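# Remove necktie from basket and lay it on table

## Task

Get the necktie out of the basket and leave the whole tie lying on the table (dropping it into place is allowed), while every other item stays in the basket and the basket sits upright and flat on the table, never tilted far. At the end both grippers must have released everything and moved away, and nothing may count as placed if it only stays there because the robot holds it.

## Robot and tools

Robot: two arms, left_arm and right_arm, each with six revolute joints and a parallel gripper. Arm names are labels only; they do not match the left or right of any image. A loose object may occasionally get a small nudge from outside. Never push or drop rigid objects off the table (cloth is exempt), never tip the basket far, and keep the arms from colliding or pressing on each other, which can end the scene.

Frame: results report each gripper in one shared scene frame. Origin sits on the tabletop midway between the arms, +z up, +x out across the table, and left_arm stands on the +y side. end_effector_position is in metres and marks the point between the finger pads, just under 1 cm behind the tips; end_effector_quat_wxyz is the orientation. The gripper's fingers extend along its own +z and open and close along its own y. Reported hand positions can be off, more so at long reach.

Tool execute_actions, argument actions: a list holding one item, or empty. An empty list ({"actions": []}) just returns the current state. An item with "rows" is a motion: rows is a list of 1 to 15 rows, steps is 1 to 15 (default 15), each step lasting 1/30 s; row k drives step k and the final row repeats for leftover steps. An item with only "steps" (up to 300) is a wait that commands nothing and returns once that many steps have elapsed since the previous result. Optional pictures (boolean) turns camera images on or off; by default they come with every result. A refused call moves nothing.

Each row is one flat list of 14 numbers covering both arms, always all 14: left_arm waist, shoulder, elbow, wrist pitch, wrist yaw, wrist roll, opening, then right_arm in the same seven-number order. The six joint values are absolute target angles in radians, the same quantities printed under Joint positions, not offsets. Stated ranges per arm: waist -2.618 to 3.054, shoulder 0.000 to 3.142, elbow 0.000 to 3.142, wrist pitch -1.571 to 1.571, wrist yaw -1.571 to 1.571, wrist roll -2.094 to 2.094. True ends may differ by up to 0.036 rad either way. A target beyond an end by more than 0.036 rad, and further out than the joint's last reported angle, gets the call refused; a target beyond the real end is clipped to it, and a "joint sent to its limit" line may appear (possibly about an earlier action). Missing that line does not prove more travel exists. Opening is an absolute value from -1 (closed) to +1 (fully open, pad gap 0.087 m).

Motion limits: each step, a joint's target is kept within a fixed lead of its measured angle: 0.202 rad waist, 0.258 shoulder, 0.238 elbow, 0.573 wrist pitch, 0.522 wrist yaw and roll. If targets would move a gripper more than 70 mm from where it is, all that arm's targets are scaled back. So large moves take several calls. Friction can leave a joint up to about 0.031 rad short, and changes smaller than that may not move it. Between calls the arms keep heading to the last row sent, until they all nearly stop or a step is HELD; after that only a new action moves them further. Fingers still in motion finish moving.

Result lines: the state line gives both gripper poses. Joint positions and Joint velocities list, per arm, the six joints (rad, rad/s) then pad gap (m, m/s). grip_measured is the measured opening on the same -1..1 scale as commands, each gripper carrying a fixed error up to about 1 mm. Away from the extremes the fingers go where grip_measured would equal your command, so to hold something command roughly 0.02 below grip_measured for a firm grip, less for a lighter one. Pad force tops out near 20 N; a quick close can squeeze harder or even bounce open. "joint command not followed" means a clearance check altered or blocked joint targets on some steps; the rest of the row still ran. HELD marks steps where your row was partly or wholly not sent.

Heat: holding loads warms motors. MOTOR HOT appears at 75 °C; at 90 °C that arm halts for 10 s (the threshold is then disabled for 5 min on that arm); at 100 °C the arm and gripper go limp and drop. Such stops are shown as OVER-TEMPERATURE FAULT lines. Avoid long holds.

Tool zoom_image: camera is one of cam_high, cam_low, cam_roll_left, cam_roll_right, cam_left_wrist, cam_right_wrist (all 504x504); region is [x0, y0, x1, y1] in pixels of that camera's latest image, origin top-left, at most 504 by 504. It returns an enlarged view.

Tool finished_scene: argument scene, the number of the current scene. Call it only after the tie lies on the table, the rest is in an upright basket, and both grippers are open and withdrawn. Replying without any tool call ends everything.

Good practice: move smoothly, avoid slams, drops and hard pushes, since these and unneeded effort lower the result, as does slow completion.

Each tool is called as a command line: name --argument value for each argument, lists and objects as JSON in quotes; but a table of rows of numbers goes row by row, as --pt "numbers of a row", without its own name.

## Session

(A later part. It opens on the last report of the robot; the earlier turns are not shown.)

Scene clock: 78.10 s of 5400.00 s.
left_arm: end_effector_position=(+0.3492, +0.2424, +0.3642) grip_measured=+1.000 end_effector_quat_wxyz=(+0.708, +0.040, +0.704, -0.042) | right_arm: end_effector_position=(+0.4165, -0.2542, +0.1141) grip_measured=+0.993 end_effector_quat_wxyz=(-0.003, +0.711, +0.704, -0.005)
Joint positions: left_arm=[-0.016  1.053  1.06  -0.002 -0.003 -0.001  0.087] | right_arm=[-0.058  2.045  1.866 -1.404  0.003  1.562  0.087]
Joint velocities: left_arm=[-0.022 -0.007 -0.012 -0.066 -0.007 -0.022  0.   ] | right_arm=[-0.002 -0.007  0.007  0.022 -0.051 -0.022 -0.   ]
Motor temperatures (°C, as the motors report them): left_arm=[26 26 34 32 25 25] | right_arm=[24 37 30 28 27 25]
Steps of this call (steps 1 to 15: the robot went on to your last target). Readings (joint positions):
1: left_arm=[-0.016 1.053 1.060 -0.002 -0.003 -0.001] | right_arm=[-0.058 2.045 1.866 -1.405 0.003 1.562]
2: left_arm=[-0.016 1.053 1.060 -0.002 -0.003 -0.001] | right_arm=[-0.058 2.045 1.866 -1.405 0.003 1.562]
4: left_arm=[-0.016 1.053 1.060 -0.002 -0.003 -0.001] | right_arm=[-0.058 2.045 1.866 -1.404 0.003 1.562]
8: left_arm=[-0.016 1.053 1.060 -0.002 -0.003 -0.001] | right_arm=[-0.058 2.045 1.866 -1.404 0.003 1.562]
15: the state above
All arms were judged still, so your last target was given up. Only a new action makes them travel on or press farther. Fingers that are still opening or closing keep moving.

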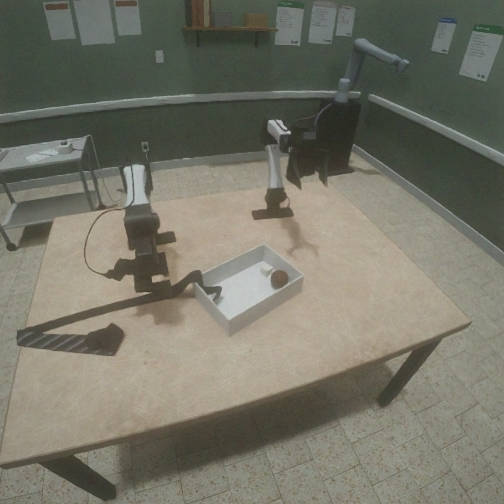

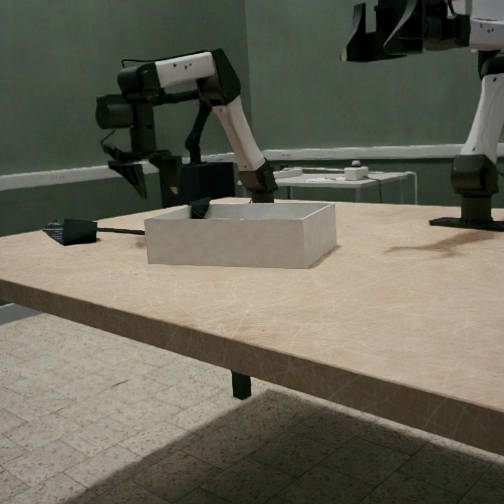

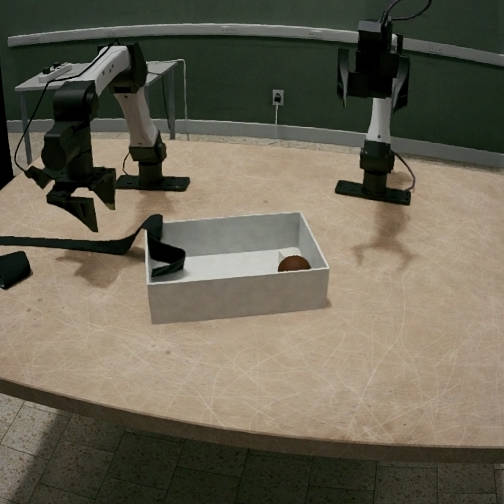

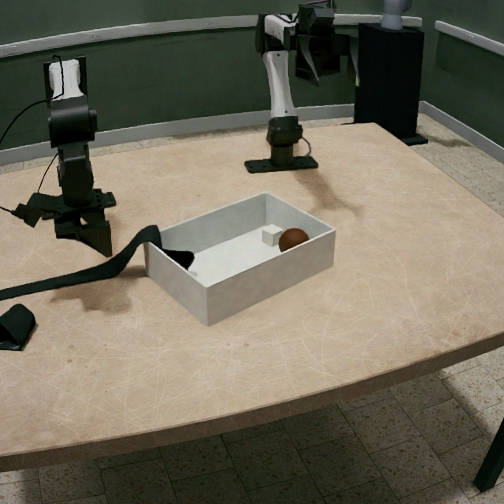

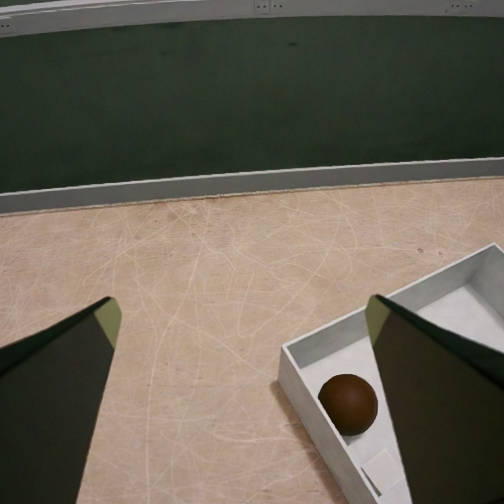

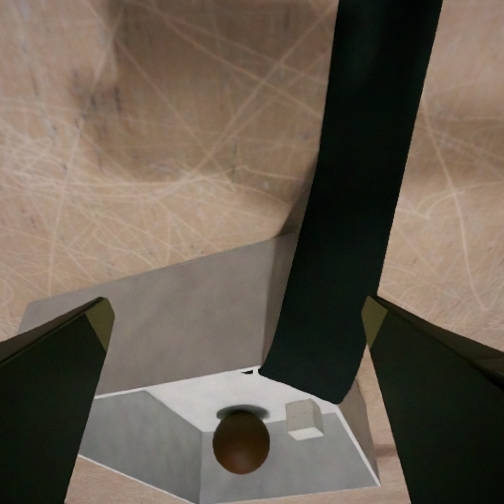

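execute_actions --actions '[{"rows": [[-0.016,1.053,1.06,0,0,0,1, -0.05,1.93,1.65,-1.29,0,1.57,1]], "steps": 12}]' --pictures false

execute_actions --actions '[{"rows": [[-0.016,1.053,1.06,0,0,0,1, -0.05,1.95,1.4,-1.02,0,1.57,1]], "steps": 15}]' --pictures false

execute_actions --actions '[{"steps": 15}]'

Scene clock: 81.90 s of 5400.00 s.
left_arm: end_effector_position=(+0.3492, +0.2424, +0.3642) grip_measured=+1.000 end_effector_quat_wxyz=(+0.708, +0.040, +0.704, -0.042) | right_arm: end_effector_position=(+0.3899, -0.2537, +0.0981) grip_measured=+0.993 end_effector_quat_wxyz=(-0.008, +0.711, +0.703, -0.010)
Joint positions: left_arm=[-0.016  1.053  1.06  -0.002 -0.003 -0.001  0.087] | right_arm=[-0.058  1.948  1.664 -1.312  0.003  1.563  0.087]
Joint velocities: left_arm=[-0.007  0.007 -0.002 -0.051 -0.007 -0.007  0.   ] | right_arm=[-0.007  0.012 -0.007  0.139  0.081 -0.037 -0.   ]
Motor temperatures (°C, as the motors report them): left_arm=[26 26 35 32 25 25] | right_arm=[24 37 30 27 27 25]
Steps of this call (steps 1 to 90: nothing new was sent; then 0.40 s passed at rest; steps 91 to 102: all 12 steps of this action). Readings (joint positions):
91: left_arm=[-0.016 1.053 1.060 -0.002 -0.003 -0.001] | right_arm=[-0.058 2.025 1.825 -1.368 0.003 1.562]
92: left_arm=[-0.016 1.053 1.060 -0.002 -0.003 -0.001] | right_arm=[-0.058 1.993 1.760 -1.342 0.003 1.562]
94: left_arm=[-0.016 1.053 1.060 -0.002 -0.003 -0.001] | right_arm=[-0.058 1.956 1.683 -1.341 0.003 1.563]
98: left_arm=[-0.016 1.053 1.060 -0.002 -0.003 -0.001] | right_arm=[-0.058 1.948 1.664 -1.327 0.003 1.563]
102: the state above

Scene clock: 82.40 s of 5400.00 s.
left_arm: end_effector_position=(+0.3492, +0.2424, +0.3642) grip_measured=+1.000 end_effector_quat_wxyz=(+0.708, +0.040, +0.704, -0.042) | right_arm: end_effector_position=(+0.3775, -0.2536, +0.0275) grip_measured=+0.993 end_effector_quat_wxyz=(-0.012, +0.711, +0.703, -0.015)
Joint positions: left_arm=[-0.016  1.053  1.06  -0.002 -0.003 -0.001  0.087] | right_arm=[-0.058  1.963  1.397 -1.044  0.003  1.563  0.087]
Joint velocities: left_arm=[-0.012  0.007 -0.007  0.007 -0.007  0.007  0.   ] | right_arm=[ 0.002  0.007 -0.002  0.095  0.066  0.022  0.   ]
Motor temperatures (°C, as the motors report them): left_arm=[26 26 35 32 25 25] | right_arm=[24 37 30 27 27 25]
Steps of this call (steps 1 to 15: all 15 steps of this action). Readings (joint positions):
1: left_arm=[-0.016 1.053 1.060 -0.002 -0.003 -0.001] | right_arm=[-0.058 1.938 1.623 -1.260 0.003 1.563]
2: left_arm=[-0.016 1.053 1.060 -0.002 -0.003 -0.001] | right_arm=[-0.058 1.923 1.558 -1.198 0.003 1.563]
4: left_arm=[-0.016 1.053 1.060 -0.002 -0.003 -0.001] | right_arm=[-0.058 1.930 1.455 -1.142 0.003 1.563]
8: left_arm=[-0.016 1.053 1.060 -0.002 -0.003 -0.001] | right_arm=[-0.058 1.964 1.397 -1.092 0.003 1.563]
15: the state above

Scene clock: 82.90 s of 5400.00 s.
left_arm: end_effector_position=(+0.3492, +0.2424, +0.3642) grip_measured=+1.000 end_effector_quat_wxyz=(+0.708, +0.040, +0.704, -0.042) | right_arm: end_effector_position=(+0.3800, -0.2536, +0.0274) grip_measured=+0.993 end_effector_quat_wxyz=(-0.009, +0.711, +0.703, -0.011)
Joint positions: left_arm=[-0.016  1.053  1.06  -0.002 -0.003 -0.001  0.087] | right_arm=[-0.058  1.963  1.397 -1.034  0.003  1.563  0.087]
Joint velocities: left_arm=[-0.012  0.017  0.012 -0.051 -0.11  -0.051  0.   ] | right_arm=[ 0.007 -0.007 -0.002  0.007 -0.051  0.007 -0.001]
Motor temperatures (°C, as the motors report them): left_arm=[26 26 35 32 25 25] | right_arm=[24 37 30 27 27 25]
Steps of this call (steps 1 to 15: the robot went on to your last target). Readings (joint positions):
1: left_arm=[-0.016 1.053 1.060 -0.002 -0.003 -0.001] | right_arm=[-0.058 1.963 1.397 -1.041 0.003 1.563]
2: left_arm=[-0.016 1.053 1.060 -0.002 -0.003 -0.001] | right_arm=[-0.058 1.963 1.397 -1.040 0.003 1.563]
4: left_arm=[-0.016 1.053 1.060 -0.002 -0.003 -0.001] | right_arm=[-0.058 1.963 1.397 -1.037 0.003 1.563]
8: left_arm=[-0.016 1.053 1.060 -0.002 -0.003 -0.001] | right_arm=[-0.058 1.963 1.397 -1.035 0.003 1.563]
15: the state above
All arms were judged still, so your last target was given up. Only a new action makes them travel on or press farther. Fingers that are still opening or closing keep moving.

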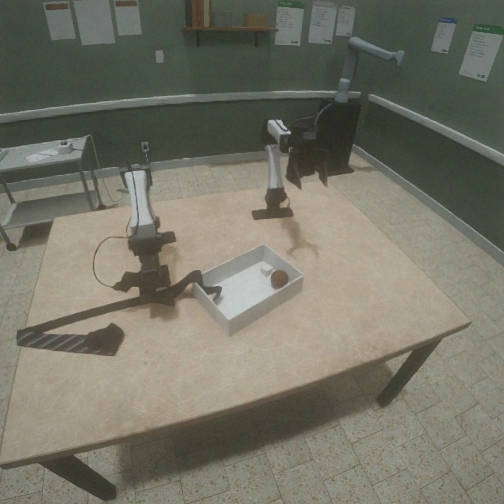

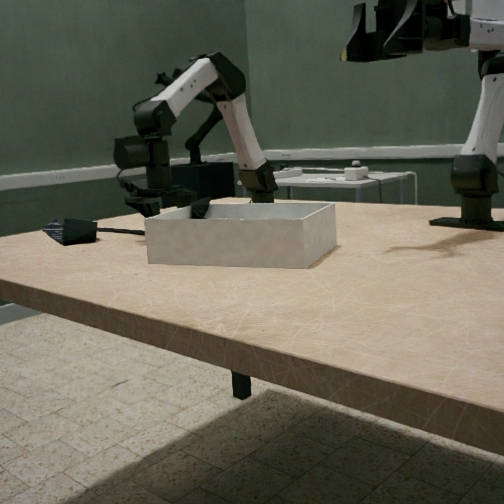

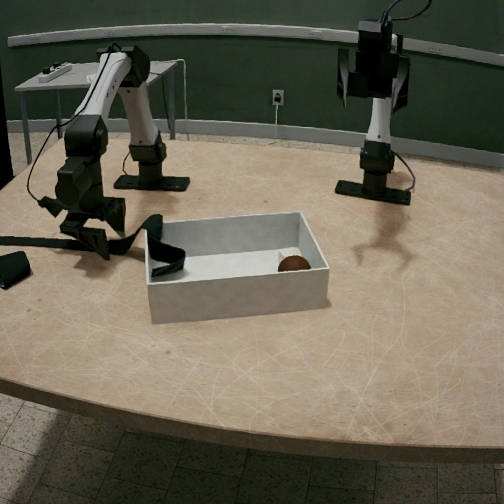

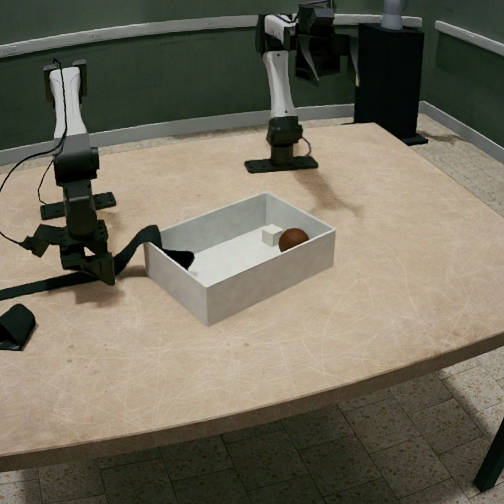

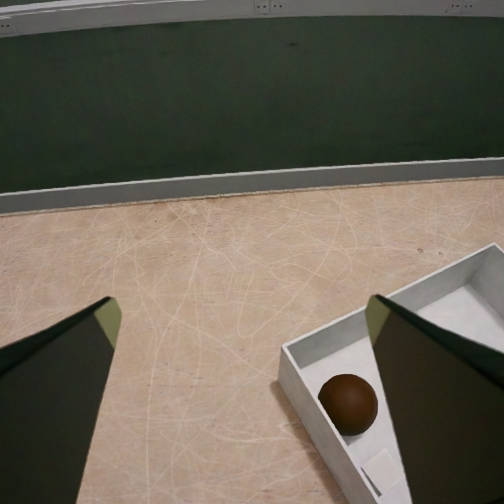

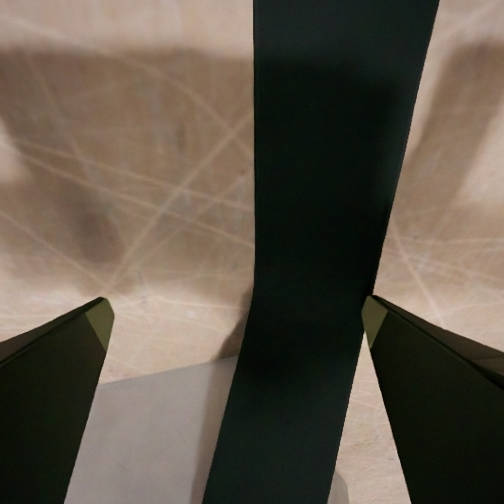

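execute_actions --actions '[{"rows": [[-0.016,1.053,1.06,0,0,0,1, -0.05,1.93,1.31,-0.97,0,1.57,1]], "steps": 15}]' --pictures false

execute_actions --actions '[{"rows": [[-0.016,1.053,1.06,0,0,0,1, -0.05,1.93,1.31,-0.97,0,1.57,-1]], "steps": 15}]' --pictures false

execute_actions --actions '[{"rows": [[-0.016,1.053,1.06,0,0,0,1, -0.05,1.93,1.9,-1.4,0,1.57,-1]], "steps": 15}]' --pictures false

execute_actions --actions '[{"steps": 15}]'

Scene clock: 85.87 s of 5400.00 s.
left_arm: end_effector_position=(+0.3492, +0.2424, +0.3642) grip_measured=+1.000 end_effector_quat_wxyz=(+0.708, +0.040, +0.704, -0.042) | right_arm: end_effector_position=(+0.3679, -0.2534, +0.0153) grip_measured=+0.993 end_effector_quat_wxyz=(-0.013, +0.711, +0.703, -0.015)
Joint positions: left_arm=[-0.016  1.053  1.06  -0.002 -0.003 -0.001  0.087] | right_arm=[-0.058  1.945  1.321 -0.986  0.003  1.563  0.087]
Joint velocities: left_arm=[ 0.002  0.002  0.012 -0.022  0.022  0.022  0.   ] | right_arm=[ 0.007  0.007 -0.017  0.037 -0.037  0.022 -0.001]
Motor temperatures (°C, as the motors report them): left_arm=[26 26 35 32 25 25] | right_arm=[24 37 30 27 27 25]
Steps of this call (steps 1 to 74: nothing new was sent; steps 75 to 89: all 15 steps of this action). Readings (joint positions):
75: left_arm=[-0.016 1.053 1.060 -0.002 -0.003 -0.001] | right_arm=[-0.058 1.958 1.385 -1.020 0.003 1.563]
76: left_arm=[-0.016 1.053 1.060 -0.002 -0.003 -0.001] | right_arm=[-0.058 1.951 1.365 -1.006 0.003 1.563]
78: left_arm=[-0.016 1.053 1.060 -0.002 -0.003 -0.001] | right_arm=[-0.058 1.945 1.335 -1.002 0.003 1.563]
82: left_arm=[-0.016 1.053 1.060 -0.002 -0.003 -0.001] | right_arm=[-0.058 1.945 1.321 -0.997 0.003 1.563]
89: the state above

Scene clock: 86.37 s of 5400.00 s.
left_arm: end_effector_position=(+0.3492, +0.2424, +0.3642) grip_measured=+1.000 end_effector_quat_wxyz=(+0.708, +0.040, +0.704, -0.042) | right_arm: end_effector_position=(+0.3683, -0.2534, +0.0153) grip_measured=-1.000 end_effector_quat_wxyz=(-0.012, +0.711, +0.703, -0.014)
Joint positions: left_arm=[-0.016  1.053  1.06  -0.002 -0.003 -0.001  0.087] | right_arm=[-0.058  1.945  1.321 -0.984  0.003  1.563  0.   ]
Joint velocities: left_arm=[ 0.007 -0.002 -0.017 -0.007 -0.022  0.037  0.   ] | right_arm=[-0.002  0.012  0.002  0.037 -0.022  0.051  0.   ]
Motor temperatures (°C, as the motors report them): left_arm=[26 26 35 32 25 25] | right_arm=[24 37 30 27 27 25]
Steps of this call (steps 1 to 15: all 15 steps of this action). Readings (joint positions):
1: left_arm=[-0.016 1.053 1.060 -0.002 -0.003 -0.001] | right_arm=[-0.058 1.945 1.321 -0.986 0.003 1.563]
2: left_arm=[-0.016 1.053 1.060 -0.002 -0.003 -0.001] | right_arm=[-0.058 1.945 1.321 -0.986 0.003 1.563]
4: left_arm=[-0.016 1.053 1.060 -0.002 -0.003 -0.001] | right_arm=[-0.058 1.945 1.321 -0.985 0.003 1.563]
8: left_arm=[-0.016 1.053 1.060 -0.002 -0.003 -0.001] | right_arm=[-0.058 1.945 1.321 -0.984 0.003 1.563]
15: the state above

Scene clock: 86.87 s of 5400.00 s.
left_arm: end_effector_position=(+0.3492, +0.2424, +0.3642) grip_measured=+1.000 end_effector_quat_wxyz=(+0.708, +0.040, +0.704, -0.042) | right_arm: end_effector_position=(+0.4310, -0.2544, +0.1760) grip_measured=-1.000 end_effector_quat_wxyz=(+0.073, +0.707, +0.700, +0.069)
Joint positions: left_arm=[-0.016  1.053  1.06  -0.002 -0.003 -0.001  0.087] | right_arm=[-0.058  1.912  1.905 -1.362  0.003  1.563  0.   ]
Joint velocities: left_arm=[-0.022 -0.007 -0.002  0.022 -0.051  0.037  0.   ] | right_arm=[ 0.012  0.081 -0.012 -0.154  0.007  0.037  0.   ]
Motor temperatures (°C, as the motors report them): left_arm=[26 26 35 32 25 25] | right_arm=[24 37 30 27 27 25]
Steps of this call (steps 1 to 15: all 15 steps of this action). Readings (joint positions):
1: left_arm=[-0.016 1.053 1.060 -0.002 -0.003 -0.001] | right_arm=[-0.058 1.953 1.361 -1.051 0.003 1.563]
2: left_arm=[-0.016 1.053 1.060 -0.002 -0.003 -0.001] | right_arm=[-0.058 1.966 1.427 -1.137 0.003 1.563]
4: left_arm=[-0.016 1.053 1.060 -0.002 -0.003 -0.001] | right_arm=[-0.058 1.967 1.575 -1.235 0.003 1.563]
8: left_arm=[-0.016 1.053 1.060 -0.002 -0.003 -0.001] | right_arm=[-0.058 1.948 1.854 -1.298 0.003 1.563]
15: the state above

Scene clock: 87.37 s of 5400.00 s.
left_arm: end_effector_position=(+0.3492, +0.2424, +0.3642) grip_measured=+1.000 end_effector_quat_wxyz=(+0.708, +0.040, +0.704, -0.042) | right_arm: end_effector_position=(+0.4254, -0.2543, +0.1727) grip_measured=-1.000 end_effector_quat_wxyz=(+0.062, +0.708, +0.701, +0.059)
Joint positions: left_arm=[-0.016  1.053  1.06  -0.002 -0.003 -0.001  0.087] | right_arm=[-0.058  1.918  1.905 -1.387  0.003  1.563  0.   ]
Joint velocities: left_arm=[-0.007 -0.007 -0.002  0.081 -0.007  0.037  0.   ] | right_arm=[ 0.027  0.002 -0.007 -0.051  0.037  0.007  0.   ]
Motor temperatures (°C, as the motors report them): left_arm=[26 26 35 32 25 25] | right_arm=[24 37 30 27 27 25]
Steps of this call (steps 1 to 15: the robot went on to your last target). Readings (joint positions):
1: left_arm=[-0.016 1.053 1.060 -0.002 -0.003 -0.001] | right_arm=[-0.058 1.915 1.905 -1.367 0.003 1.563]
2: left_arm=[-0.016 1.053 1.060 -0.002 -0.003 -0.001] | right_arm=[-0.058 1.917 1.905 -1.372 0.003 1.563]
4: left_arm=[-0.016 1.053 1.060 -0.002 -0.003 -0.001] | right_arm=[-0.058 1.918 1.905 -1.378 0.003 1.563]
8: left_arm=[-0.016 1.053 1.060 -0.002 -0.003 -0.001] | right_arm=[-0.058 1.918 1.905 -1.383 0.003 1.563]
15: the state above

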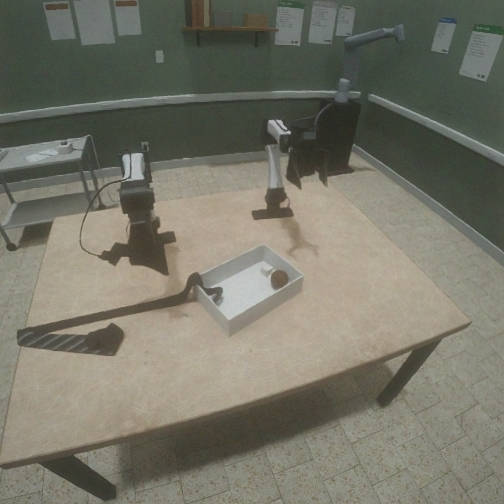

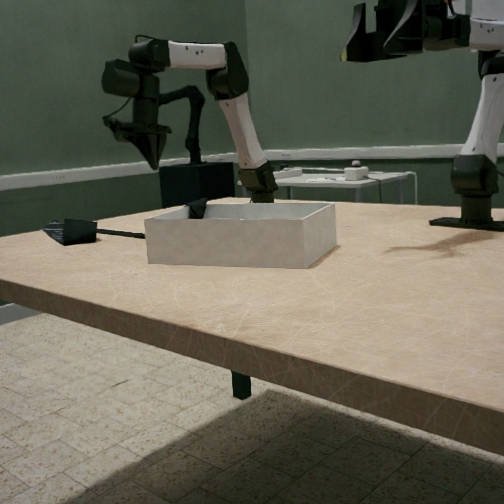

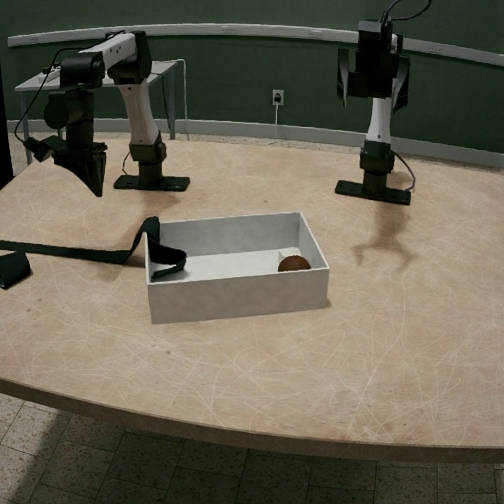

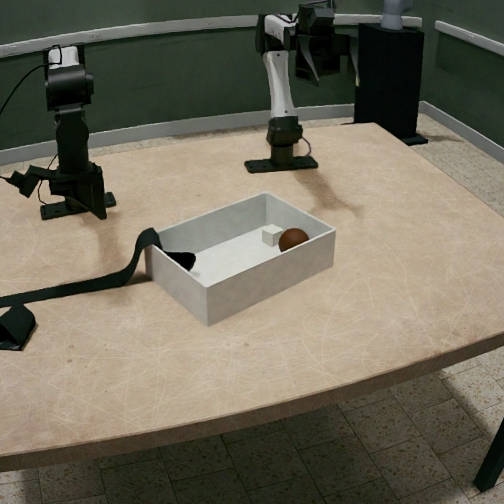

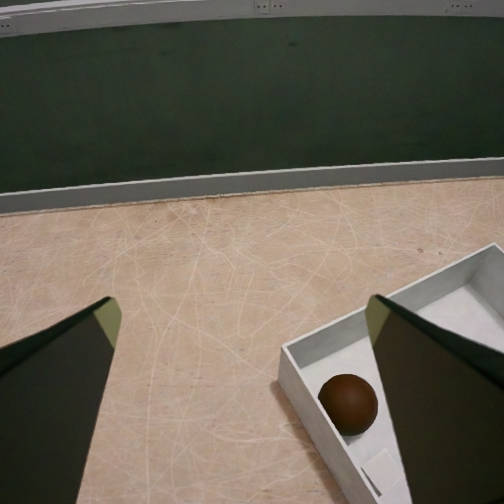

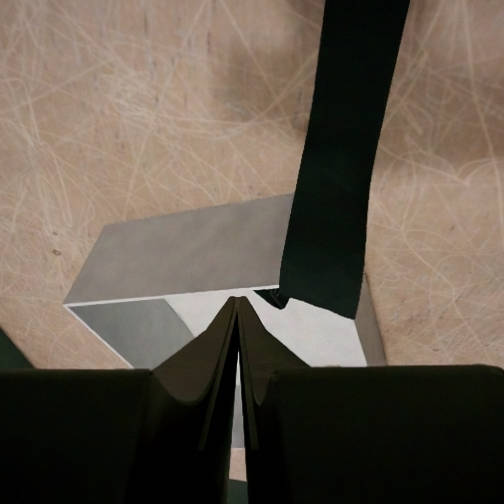

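execute_actions --actions '[{"rows": [[-0.016,1.053,1.06,0,0,0,1, -0.05,1.98,1.6,-1.19,0,1.57,1]], "steps": 15}]' --pictures false

execute_actions --actions '[{"rows": [[-0.016,1.053,1.06,0,0,0,1, -0.05,1.98,1.3,-0.9,0,1.57,1]], "steps": 15}]' --pictures false

execute_actions --actions '[{"steps": 15}]'

Scene clock: 90.17 s of 5400.00 s.
left_arm: end_effector_position=(+0.3492, +0.2424, +0.3642) grip_measured=+1.000 end_effector_quat_wxyz=(+0.708, +0.040, +0.704, -0.042) | right_arm: end_effector_position=(+0.3941, -0.2538, +0.0639) grip_measured=+0.993 end_effector_quat_wxyz=(-0.015, +0.711, +0.703, -0.016)
Joint positions: left_arm=[-0.016  1.053  1.06  -0.002 -0.003 -0.001  0.087] | right_arm=[-0.058  1.996  1.593 -1.212  0.003  1.563  0.087]
Joint velocities: left_arm=[ 0.022 -0.007  0.002  0.022  0.037  0.037  0.   ] | right_arm=[-0.007 -0.017 -0.022  0.095 -0.022  0.037 -0.   ]
Motor temperatures (°C, as the motors report them): left_arm=[26 26 35 33 25 25] | right_arm=[24 37 30 27 27 25]
Steps of this call (steps 1 to 15: the robot went on to your last target; steps 16 to 69: nothing new was sent; steps 70 to 84: all 15 steps of this action). Readings (joint positions):
70: left_arm=[-0.016 1.053 1.060 -0.002 -0.003 -0.001] | right_arm=[-0.058 1.914 1.873 -1.355 0.003 1.563]
71: left_arm=[-0.016 1.053 1.060 -0.002 -0.003 -0.001] | right_arm=[-0.058 1.908 1.822 -1.320 0.003 1.563]
73: left_arm=[-0.016 1.053 1.060 -0.002 -0.003 -0.001] | right_arm=[-0.058 1.921 1.710 -1.275 0.003 1.563]
77: left_arm=[-0.016 1.053 1.060 -0.002 -0.003 -0.001] | right_arm=[-0.058 1.998 1.600 -1.243 0.003 1.563]
84: the state above

Scene clock: 90.67 s of 5400.00 s.
left_arm: end_effector_position=(+0.3492, +0.2424, +0.3642) grip_measured=+1.000 end_effector_quat_wxyz=(+0.708, +0.040, +0.704, -0.042) | right_arm: end_effector_position=(+0.3787, -0.2532, +0.0076) grip_measured=+0.993 end_effector_quat_wxyz=(-0.003, +0.714, +0.701, -0.002)
Joint positions: left_arm=[-0.016  1.053  1.06  -0.002 -0.003 -0.001  0.087] | right_arm=[-0.06   1.966  1.317 -0.929 -0.003  1.569  0.087]
Joint velocities: left_arm=[ 0.007 -0.012 -0.007  0.022 -0.066  0.037  0.   ] | right_arm=[0.002 0.017 0.017 0.037 0.066 0.037 0.001]
Motor temperatures (°C, as the motors report them): left_arm=[26 26 35 33 25 25] | right_arm=[24 37 30 27 27 25]
Steps of this call (steps 1 to 15: all 15 steps of this action). Readings (joint positions):
1: left_arm=[-0.016 1.053 1.060 -0.002 -0.003 -0.001] | right_arm=[-0.058 1.984 1.553 -1.156 0.003 1.564]
2: left_arm=[-0.016 1.053 1.060 -0.002 -0.003 -0.001] | right_arm=[-0.058 1.966 1.484 -1.087 0.003 1.564]
4: left_arm=[-0.016 1.053 1.060 -0.002 -0.003 -0.001] | right_arm=[-0.058 1.964 1.369 -1.023 0.003 1.564]
8: left_arm=[-0.016 1.053 1.060 -0.002 -0.003 -0.001] | right_arm=[-0.061 1.962 1.326 -0.967 -0.003 1.569]
15: the state above

Scene clock: 91.17 s of 5400.00 s.
left_arm: end_effector_position=(+0.3492, +0.2424, +0.3642) grip_measured=+1.000 end_effector_quat_wxyz=(+0.708, +0.040, +0.704, -0.042) | right_arm: end_effector_position=(+0.3821, -0.2533, +0.0076) grip_measured=+0.993 end_effector_quat_wxyz=(+0.001, +0.714, +0.701, +0.003)
Joint positions: left_arm=[-0.016  1.053  1.06  -0.002 -0.003 -0.001  0.087] | right_arm=[-0.06   1.966  1.317 -0.916 -0.003  1.569  0.087]
Joint velocities: left_arm=[-0.012 -0.022  0.002  0.007 -0.037  0.066  0.   ] | right_arm=[-0.007  0.002  0.017  0.022 -0.022 -0.095  0.   ]
Motor temperatures (°C, as the motors report them): left_arm=[26 26 35 33 25 25] | right_arm=[24 37 30 27 27 25]
Steps of this call (steps 1 to 15: the robot went on to your last target). Readings (joint positions):
1: left_arm=[-0.016 1.053 1.060 -0.002 -0.003 -0.001] | right_arm=[-0.060 1.966 1.317 -0.926 -0.003 1.569]
2: left_arm=[-0.016 1.053 1.060 -0.002 -0.003 -0.001] | right_arm=[-0.060 1.966 1.317 -0.923 -0.003 1.569]
4: left_arm=[-0.016 1.053 1.060 -0.002 -0.003 -0.001] | right_arm=[-0.060 1.966 1.317 -0.919 -0.003 1.569]
8: left_arm=[-0.016 1.053 1.060 -0.002 -0.003 -0.001] | right_arm=[-0.060 1.966 1.317 -0.916 -0.003 1.569]
15: the state above

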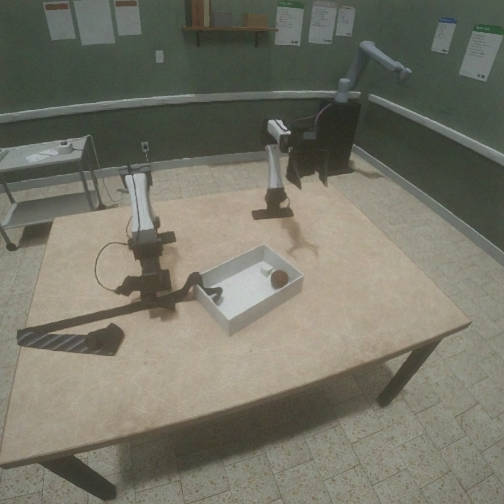

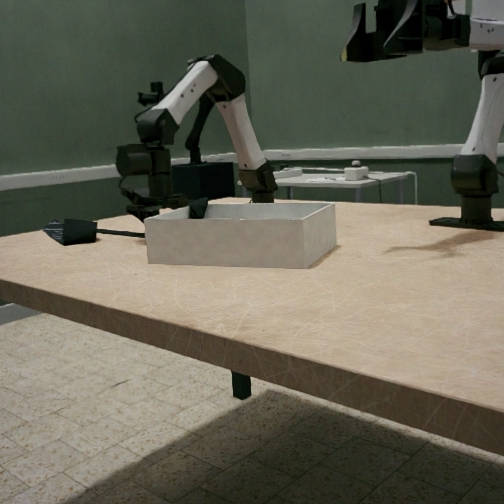

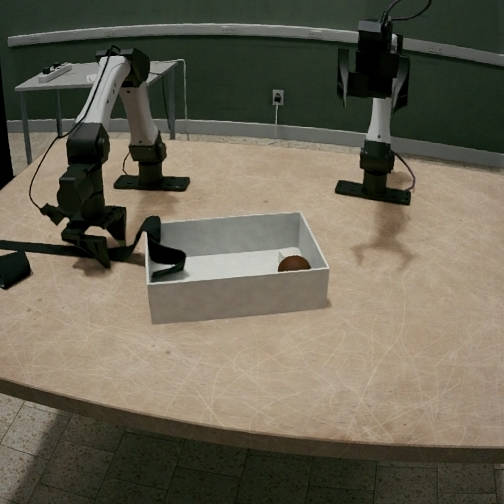

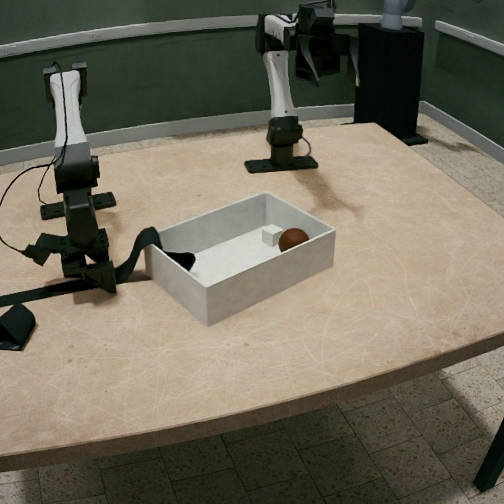

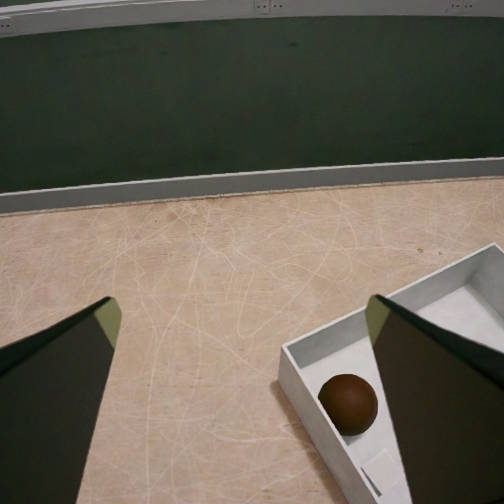

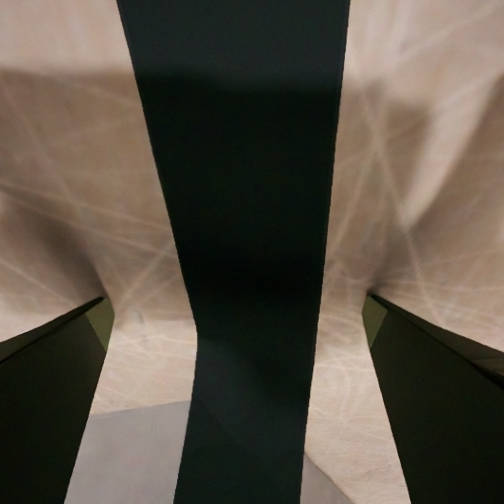

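execute_actions --actions '[{"rows": [[-0.016,1.053,1.06,0,0,0,1, -0.05,1.98,1.3,-0.9,0,1.57,-1]], "steps": 15}]' --pictures false

execute_actions --actions '[{"rows": [[-0.016,1.053,1.06,0,0,0,1, -0.05,1.93,1.9,-1.4,0,1.57,-1]], "steps": 15}]' --pictures false

execute_actions --actions '[{"steps": 15}]'

Scene clock: 93.77 s of 5400.00 s.
left_arm: end_effector_position=(+0.3492, +0.2424, +0.3642) grip_measured=+1.000 end_effector_quat_wxyz=(+0.708, +0.040, +0.704, -0.042) | right_arm: end_effector_position=(+0.3838, -0.2523, +0.0088) grip_measured=-0.924 end_effector_quat_wxyz=(+0.002, +0.713, +0.701, +0.008)
Joint positions: left_arm=[-0.016  1.053  1.06  -0.002 -0.003 -0.001  0.087] | right_arm=[-0.06   1.963  1.317 -0.91  -0.008  1.569  0.003]
Joint velocities: left_arm=[-0.002 -0.012  0.007 -0.007 -0.125  0.022  0.   ] | right_arm=[-0.002  0.002 -0.012 -0.007 -0.037 -0.051  0.   ]
Motor temperatures (°C, as the motors report them): left_arm=[26 26 35 33 25 25] | right_arm=[24 36 30 27 27 25]
Steps of this call (steps 1 to 15: the robot went on to your last target; steps 16 to 63: nothing new was sent; steps 64 to 78: all 15 steps of this action). Readings (joint positions):
64: left_arm=[-0.016 1.053 1.060 -0.002 -0.003 -0.001] | right_arm=[-0.060 1.966 1.317 -0.916 -0.003 1.569]
65: left_arm=[-0.016 1.053 1.060 -0.002 -0.003 -0.001] | right_arm=[-0.060 1.966 1.317 -0.915 -0.003 1.569]
67: left_arm=[-0.016 1.053 1.060 -0.002 -0.003 -0.001] | right_arm=[-0.060 1.963 1.317 -0.913 -0.008 1.569]
71: left_arm=[-0.016 1.053 1.060 -0.002 -0.003 -0.001] | right_arm=[-0.060 1.963 1.317 -0.910 -0.008 1.569]
78: the state above

Scene clock: 94.27 s of 5400.00 s.
left_arm: end_effector_position=(+0.3492, +0.2424, +0.3642) grip_measured=+1.000 end_effector_quat_wxyz=(+0.708, +0.040, +0.704, -0.042) | right_arm: end_effector_position=(+0.4320, -0.2536, +0.1766) grip_measured=-0.924 end_effector_quat_wxyz=(+0.071, +0.710, +0.697, +0.074)
Joint positions: left_arm=[-0.016  1.053  1.06  -0.002 -0.003 -0.001  0.087] | right_arm=[-0.06   1.912  1.905 -1.359 -0.006  1.569  0.003]
Joint velocities: left_arm=[-0.012 -0.012 -0.002 -0.022 -0.022 -0.066  0.   ] | right_arm=[-0.007  0.105 -0.002 -0.227  0.022 -0.007  0.   ]
Motor temperatures (°C, as the motors report them): left_arm=[26 26 35 33 25 25] | right_arm=[24 36 30 27 27 25]
Steps of this call (steps 1 to 15: all 15 steps of this action). Readings (joint positions):
1: left_arm=[-0.016 1.053 1.060 -0.002 -0.003 -0.001] | right_arm=[-0.060 1.968 1.355 -0.978 -0.008 1.569]
2: left_arm=[-0.016 1.053 1.060 -0.002 -0.003 -0.001] | right_arm=[-0.060 1.977 1.414 -1.069 -0.008 1.569]
4: left_arm=[-0.016 1.053 1.060 -0.002 -0.003 -0.001] | right_arm=[-0.060 1.975 1.553 -1.189 -0.008 1.569]
8: left_arm=[-0.016 1.053 1.060 -0.002 -0.003 -0.001] | right_arm=[-0.060 1.955 1.837 -1.286 -0.008 1.569]
15: the state above

Scene clock: 94.77 s of 5400.00 s.
left_arm: end_effector_position=(+0.3492, +0.2424, +0.3642) grip_measured=+1.000 end_effector_quat_wxyz=(+0.708, +0.040, +0.704, -0.042) | right_arm: end_effector_position=(+0.4255, -0.2535, +0.1724) grip_measured=-0.924 end_effector_quat_wxyz=(+0.058, +0.711, +0.698, +0.061)
Joint positions: left_arm=[-0.016  1.053  1.06  -0.002 -0.003 -0.001  0.087] | right_arm=[-0.06   1.919  1.905 -1.387 -0.006  1.569  0.003]
Joint velocities: left_arm=[ 0.002 -0.007 -0.002 -0.051 -0.007  0.007  0.   ] | right_arm=[ 0.002 -0.027 -0.007 -0.051 -0.051 -0.037  0.   ]
Motor temperatures (°C, as the motors report them): left_arm=[26 26 35 33 25 25] | right_arm=[24 36 30 27 27 25]
Steps of this call (steps 1 to 15: the robot went on to your last target). Readings (joint positions):
1: left_arm=[-0.016 1.053 1.060 -0.002 -0.003 -0.001] | right_arm=[-0.060 1.915 1.905 -1.365 -0.006 1.569]
2: left_arm=[-0.016 1.053 1.060 -0.002 -0.003 -0.001] | right_arm=[-0.060 1.917 1.905 -1.371 -0.006 1.569]
4: left_arm=[-0.016 1.053 1.060 -0.002 -0.003 -0.001] | right_arm=[-0.060 1.919 1.905 -1.377 -0.006 1.569]
8: left_arm=[-0.016 1.053 1.060 -0.002 -0.003 -0.001] | right_arm=[-0.060 1.919 1.905 -1.384 -0.006 1.569]
15: the state above

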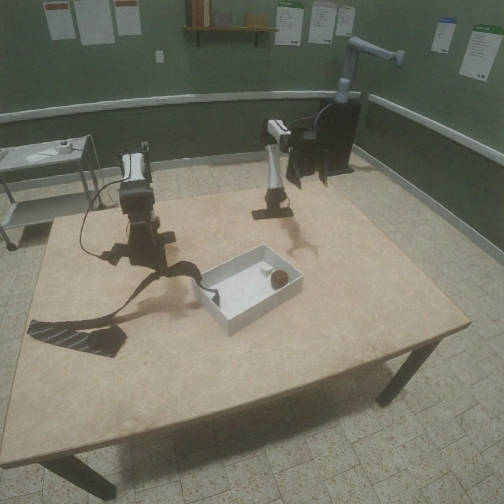

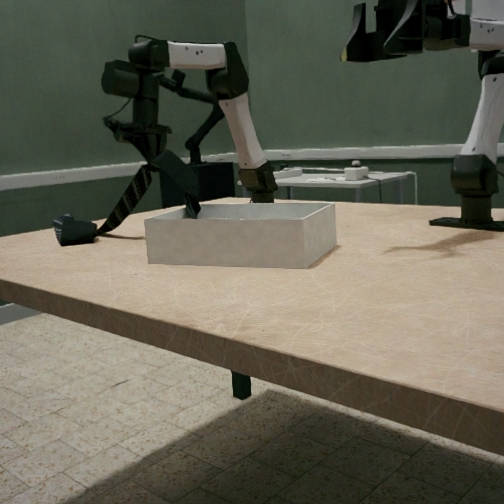

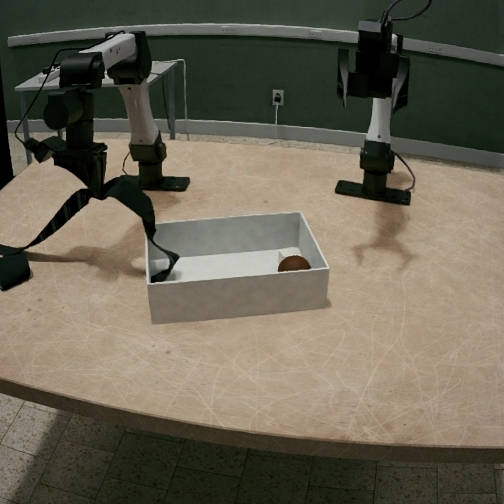

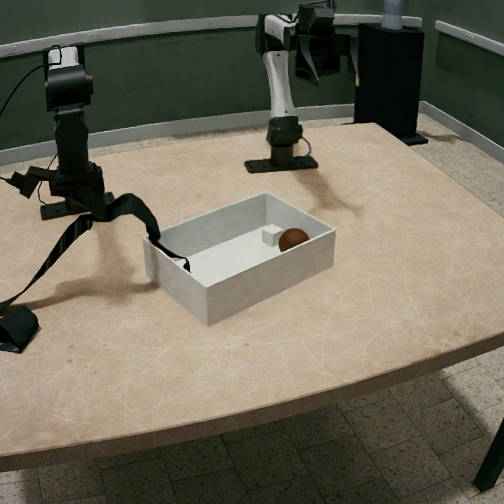

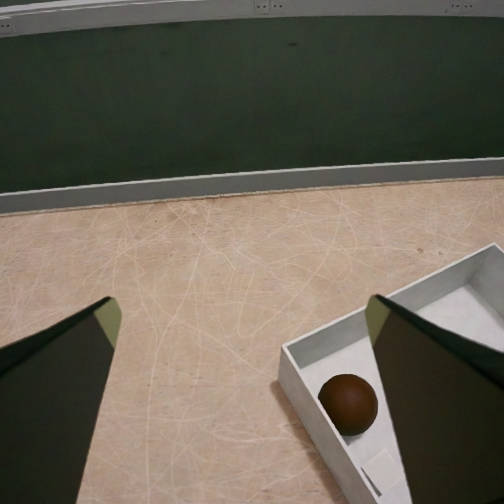

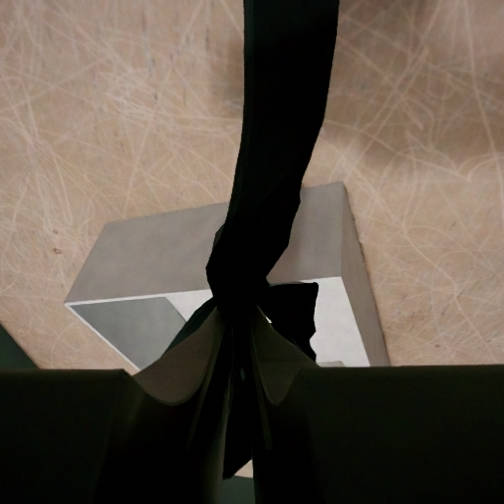

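execute_actions --actions '[]'

Scene clock: 99.40 s of 5400.00 s.
left_arm: end_effector_position=(+0.3492, +0.2424, +0.3642) grip_measured=+1.000 end_effector_quat_wxyz=(+0.708, +0.040, +0.704, -0.042) | right_arm: end_effector_position=(+0.4253, -0.2535, +0.1723) grip_measured=-0.924 end_effector_quat_wxyz=(+0.058, +0.711, +0.698, +0.061)
Joint positions: left_arm=[-0.016  1.053  1.06  -0.002 -0.003 -0.001  0.087] | right_arm=[-0.06   1.919  1.905 -1.388 -0.006  1.569  0.003]
Joint velocities: left_arm=[-0.007 -0.002 -0.002  0.022  0.051  0.081  0.   ] | right_arm=[ 0.002 -0.007 -0.017 -0.066 -0.022 -0.037  0.001]
Motor temperatures (°C, as the motors report them): left_arm=[26 26 35 33 25 25] | right_arm=[24 36 30 27 27 25]
Steps of this call (steps 1 to 15: the robot went on to your last target; steps 16 to 120: nothing new was sent; then 0.63 s passed at rest). Readings (joint positions):
1: left_arm=[-0.016 1.053 1.060 -0.002 -0.003 -0.001] | right_arm=[-0.060 1.919 1.905 -1.387 -0.006 1.569]
2: left_arm=[-0.016 1.053 1.060 -0.002 -0.003 -0.001] | right_arm=[-0.060 1.919 1.905 -1.388 -0.006 1.569]
4: left_arm=[-0.016 1.053 1.060 -0.002 -0.003 -0.001] | right_arm=[-0.060 1.919 1.905 -1.388 -0.006 1.569]
8: left_arm=[-0.016 1.053 1.060 -0.002 -0.003 -0.001] | right_arm=[-0.060 1.919 1.905 -1.388 -0.006 1.569]
120: the state above
All arms were judged still, so your last target was given up. Only a new action makes them travel on or press farther. Fingers that are still opening or closing keep moving.

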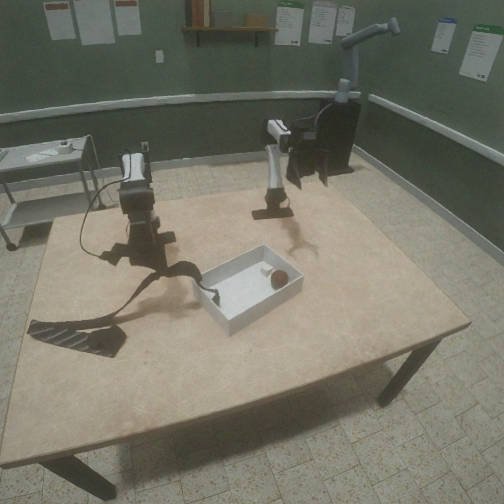

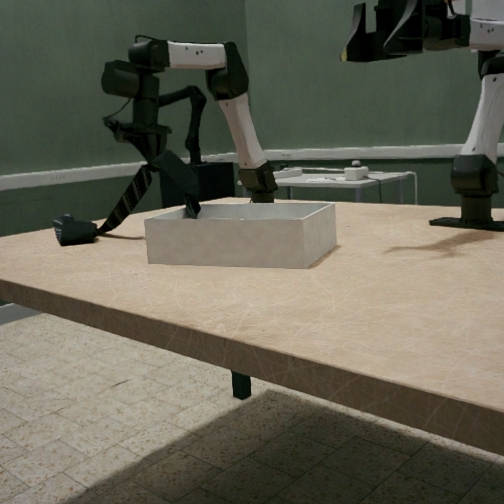

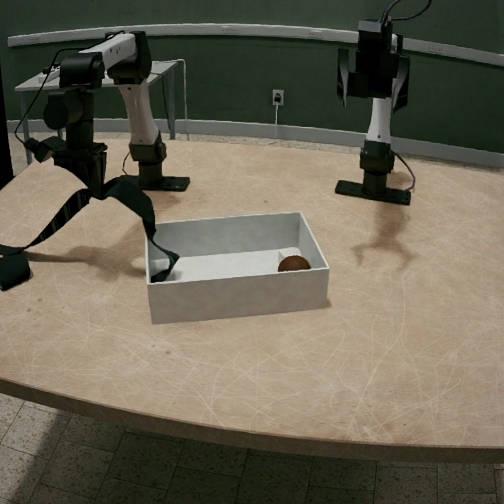

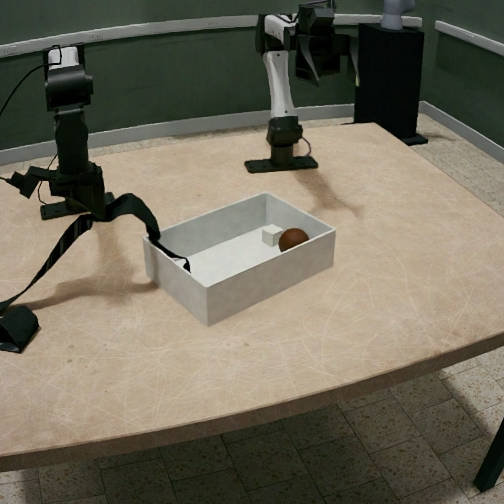

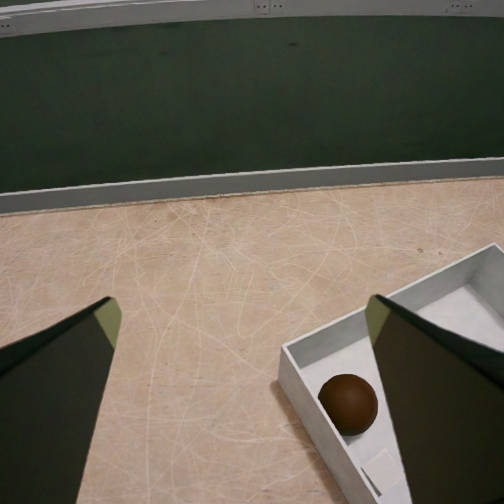

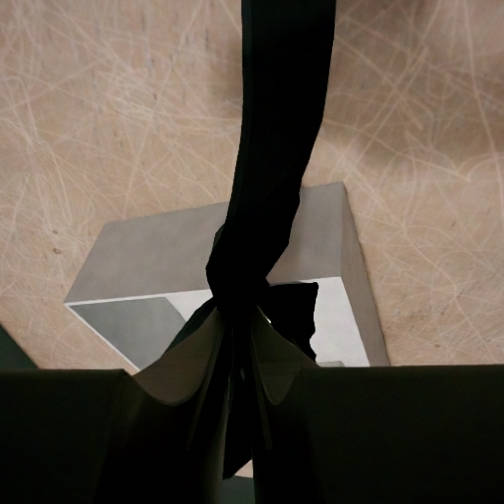

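execute_actions --actions '[{"rows": [[-0.016,1.053,1.06,0,0,0,1,-0.5,1.9,2.3,-1.5,0,1.57,-1]], "steps": 15}]' --pictures false

execute_actions --actions '[{"rows": [[-0.016,1.053,1.06,0,0,0,1,-0.5,1.9,2.3,-1.5,0,1.57,-1]], "steps": 15}]'

Scene clock: 110.60 s of 5400.00 s.
left_arm: end_effector_position=(+0.3492, +0.2424, +0.3642) grip_measured=+1.000 end_effector_quat_wxyz=(+0.708, +0.040, +0.704, -0.042) | right_arm: end_effector_position=(+0.4237, -0.4501, +0.2902) grip_measured=-0.925 end_effector_quat_wxyz=(+0.208, +0.830, +0.503, +0.121)
Joint positions: left_arm=[-0.016  1.053  1.06  -0.002 -0.003 -0.001  0.087] | right_arm=[-0.521  1.902  2.289 -1.472  0.008  1.569  0.003]
Joint velocities: left_arm=[ 0.002 -0.017 -0.002 -0.037  0.022 -0.022  0.   ] | right_arm=[ 0.125  0.007 -0.002 -0.212 -0.022  0.022 -0.   ]
Motor temperatures (°C, as the motors report them): left_arm=[26 26 35 33 25 25] | right_arm=[24 35 31 26 27 25]
Steps of this call (steps 1 to 90: nothing new was sent; then 7.70 s passed at rest; steps 91 to 105: all 15 steps of this action). Readings (joint positions):
91: left_arm=[-0.016 1.053 1.060 -0.002 -0.003 -0.001] | right_arm=[-0.072 1.924 1.929 -1.408 -0.012 1.569]
92: left_arm=[-0.016 1.053 1.060 -0.002 -0.003 -0.001] | right_arm=[-0.095 1.934 1.972 -1.425 -0.016 1.569]
94: left_arm=[-0.016 1.053 1.060 -0.002 -0.003 -0.001] | right_arm=[-0.169 1.937 2.063 -1.435 -0.016 1.569]
98: left_arm=[-0.016 1.053 1.060 -0.002 -0.003 -0.001] | right_arm=[-0.354 1.929 2.229 -1.440 -0.015 1.569]
105: the state above

Scene clock: 111.10 s of 5400.00 s.
left_arm: end_effector_position=(+0.3492, +0.2424, +0.3642) grip_measured=+1.000 end_effector_quat_wxyz=(+0.708, +0.040, +0.704, -0.042) | right_arm: end_effector_position=(+0.4219, -0.4438, +0.2881) grip_measured=-0.925 end_effector_quat_wxyz=(+0.200, +0.829, +0.509, +0.117)
Joint positions: left_arm=[-0.016  1.053  1.06  -0.002 -0.003 -0.001  0.087] | right_arm=[-0.51   1.902  2.289 -1.49   0.008  1.569  0.003]
Joint velocities: left_arm=[-0.007 -0.002 -0.017 -0.022 -0.125  0.007  0.   ] | right_arm=[-0.017  0.002 -0.012  0.022  0.037  0.022 -0.001]
Motor temperatures (°C, as the motors report them): left_arm=[26 26 35 33 25 25] | right_arm=[24 35 31 26 27 25]
Steps of this call (steps 1 to 15: all 15 steps of this action). Readings (joint positions):
1: left_arm=[-0.016 1.053 1.060 -0.002 -0.003 -0.001] | right_arm=[-0.517 1.902 2.289 -1.476 0.008 1.569]
2: left_arm=[-0.016 1.053 1.060 -0.002 -0.003 -0.001] | right_arm=[-0.513 1.902 2.289 -1.479 0.008 1.569]
4: left_arm=[-0.016 1.053 1.060 -0.002 -0.003 -0.001] | right_arm=[-0.510 1.902 2.289 -1.483 0.008 1.569]
8: left_arm=[-0.016 1.053 1.060 -0.002 -0.003 -0.001] | right_arm=[-0.510 1.902 2.289 -1.487 0.008 1.569]
15: the state above

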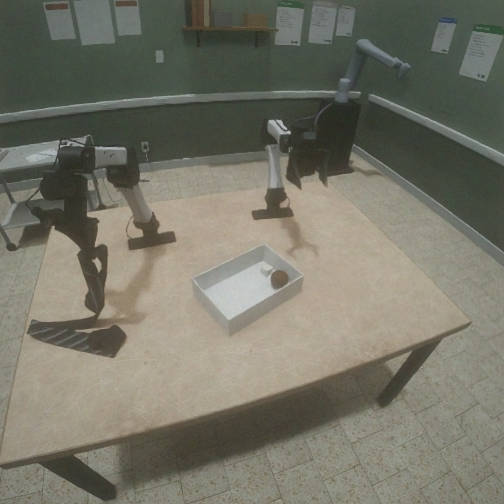

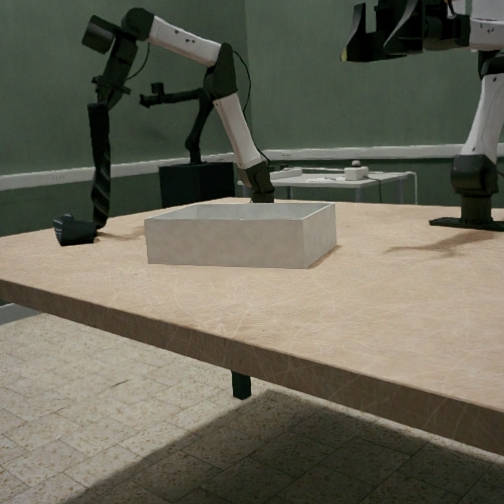

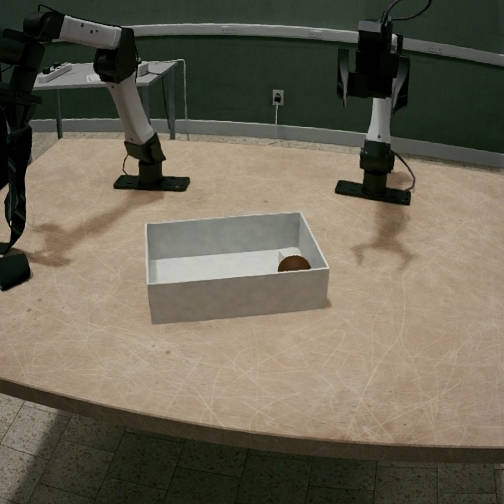

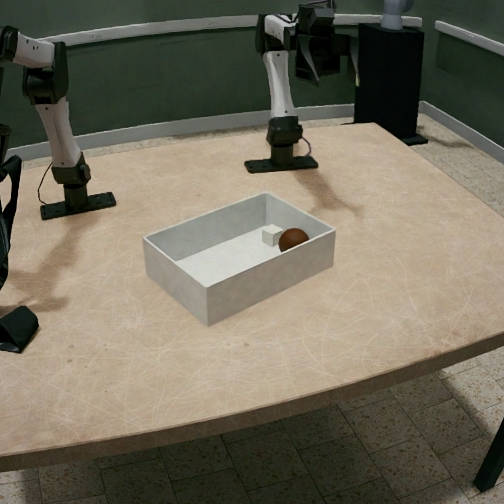

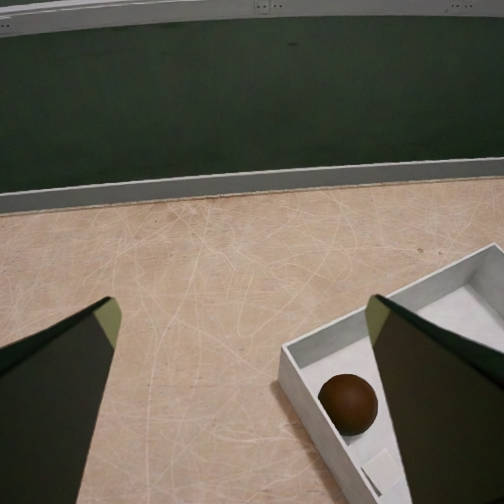

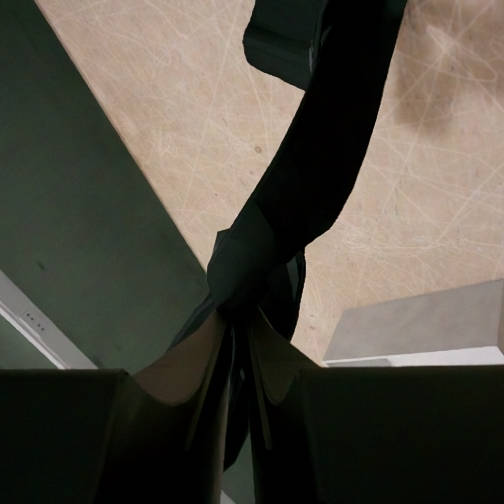

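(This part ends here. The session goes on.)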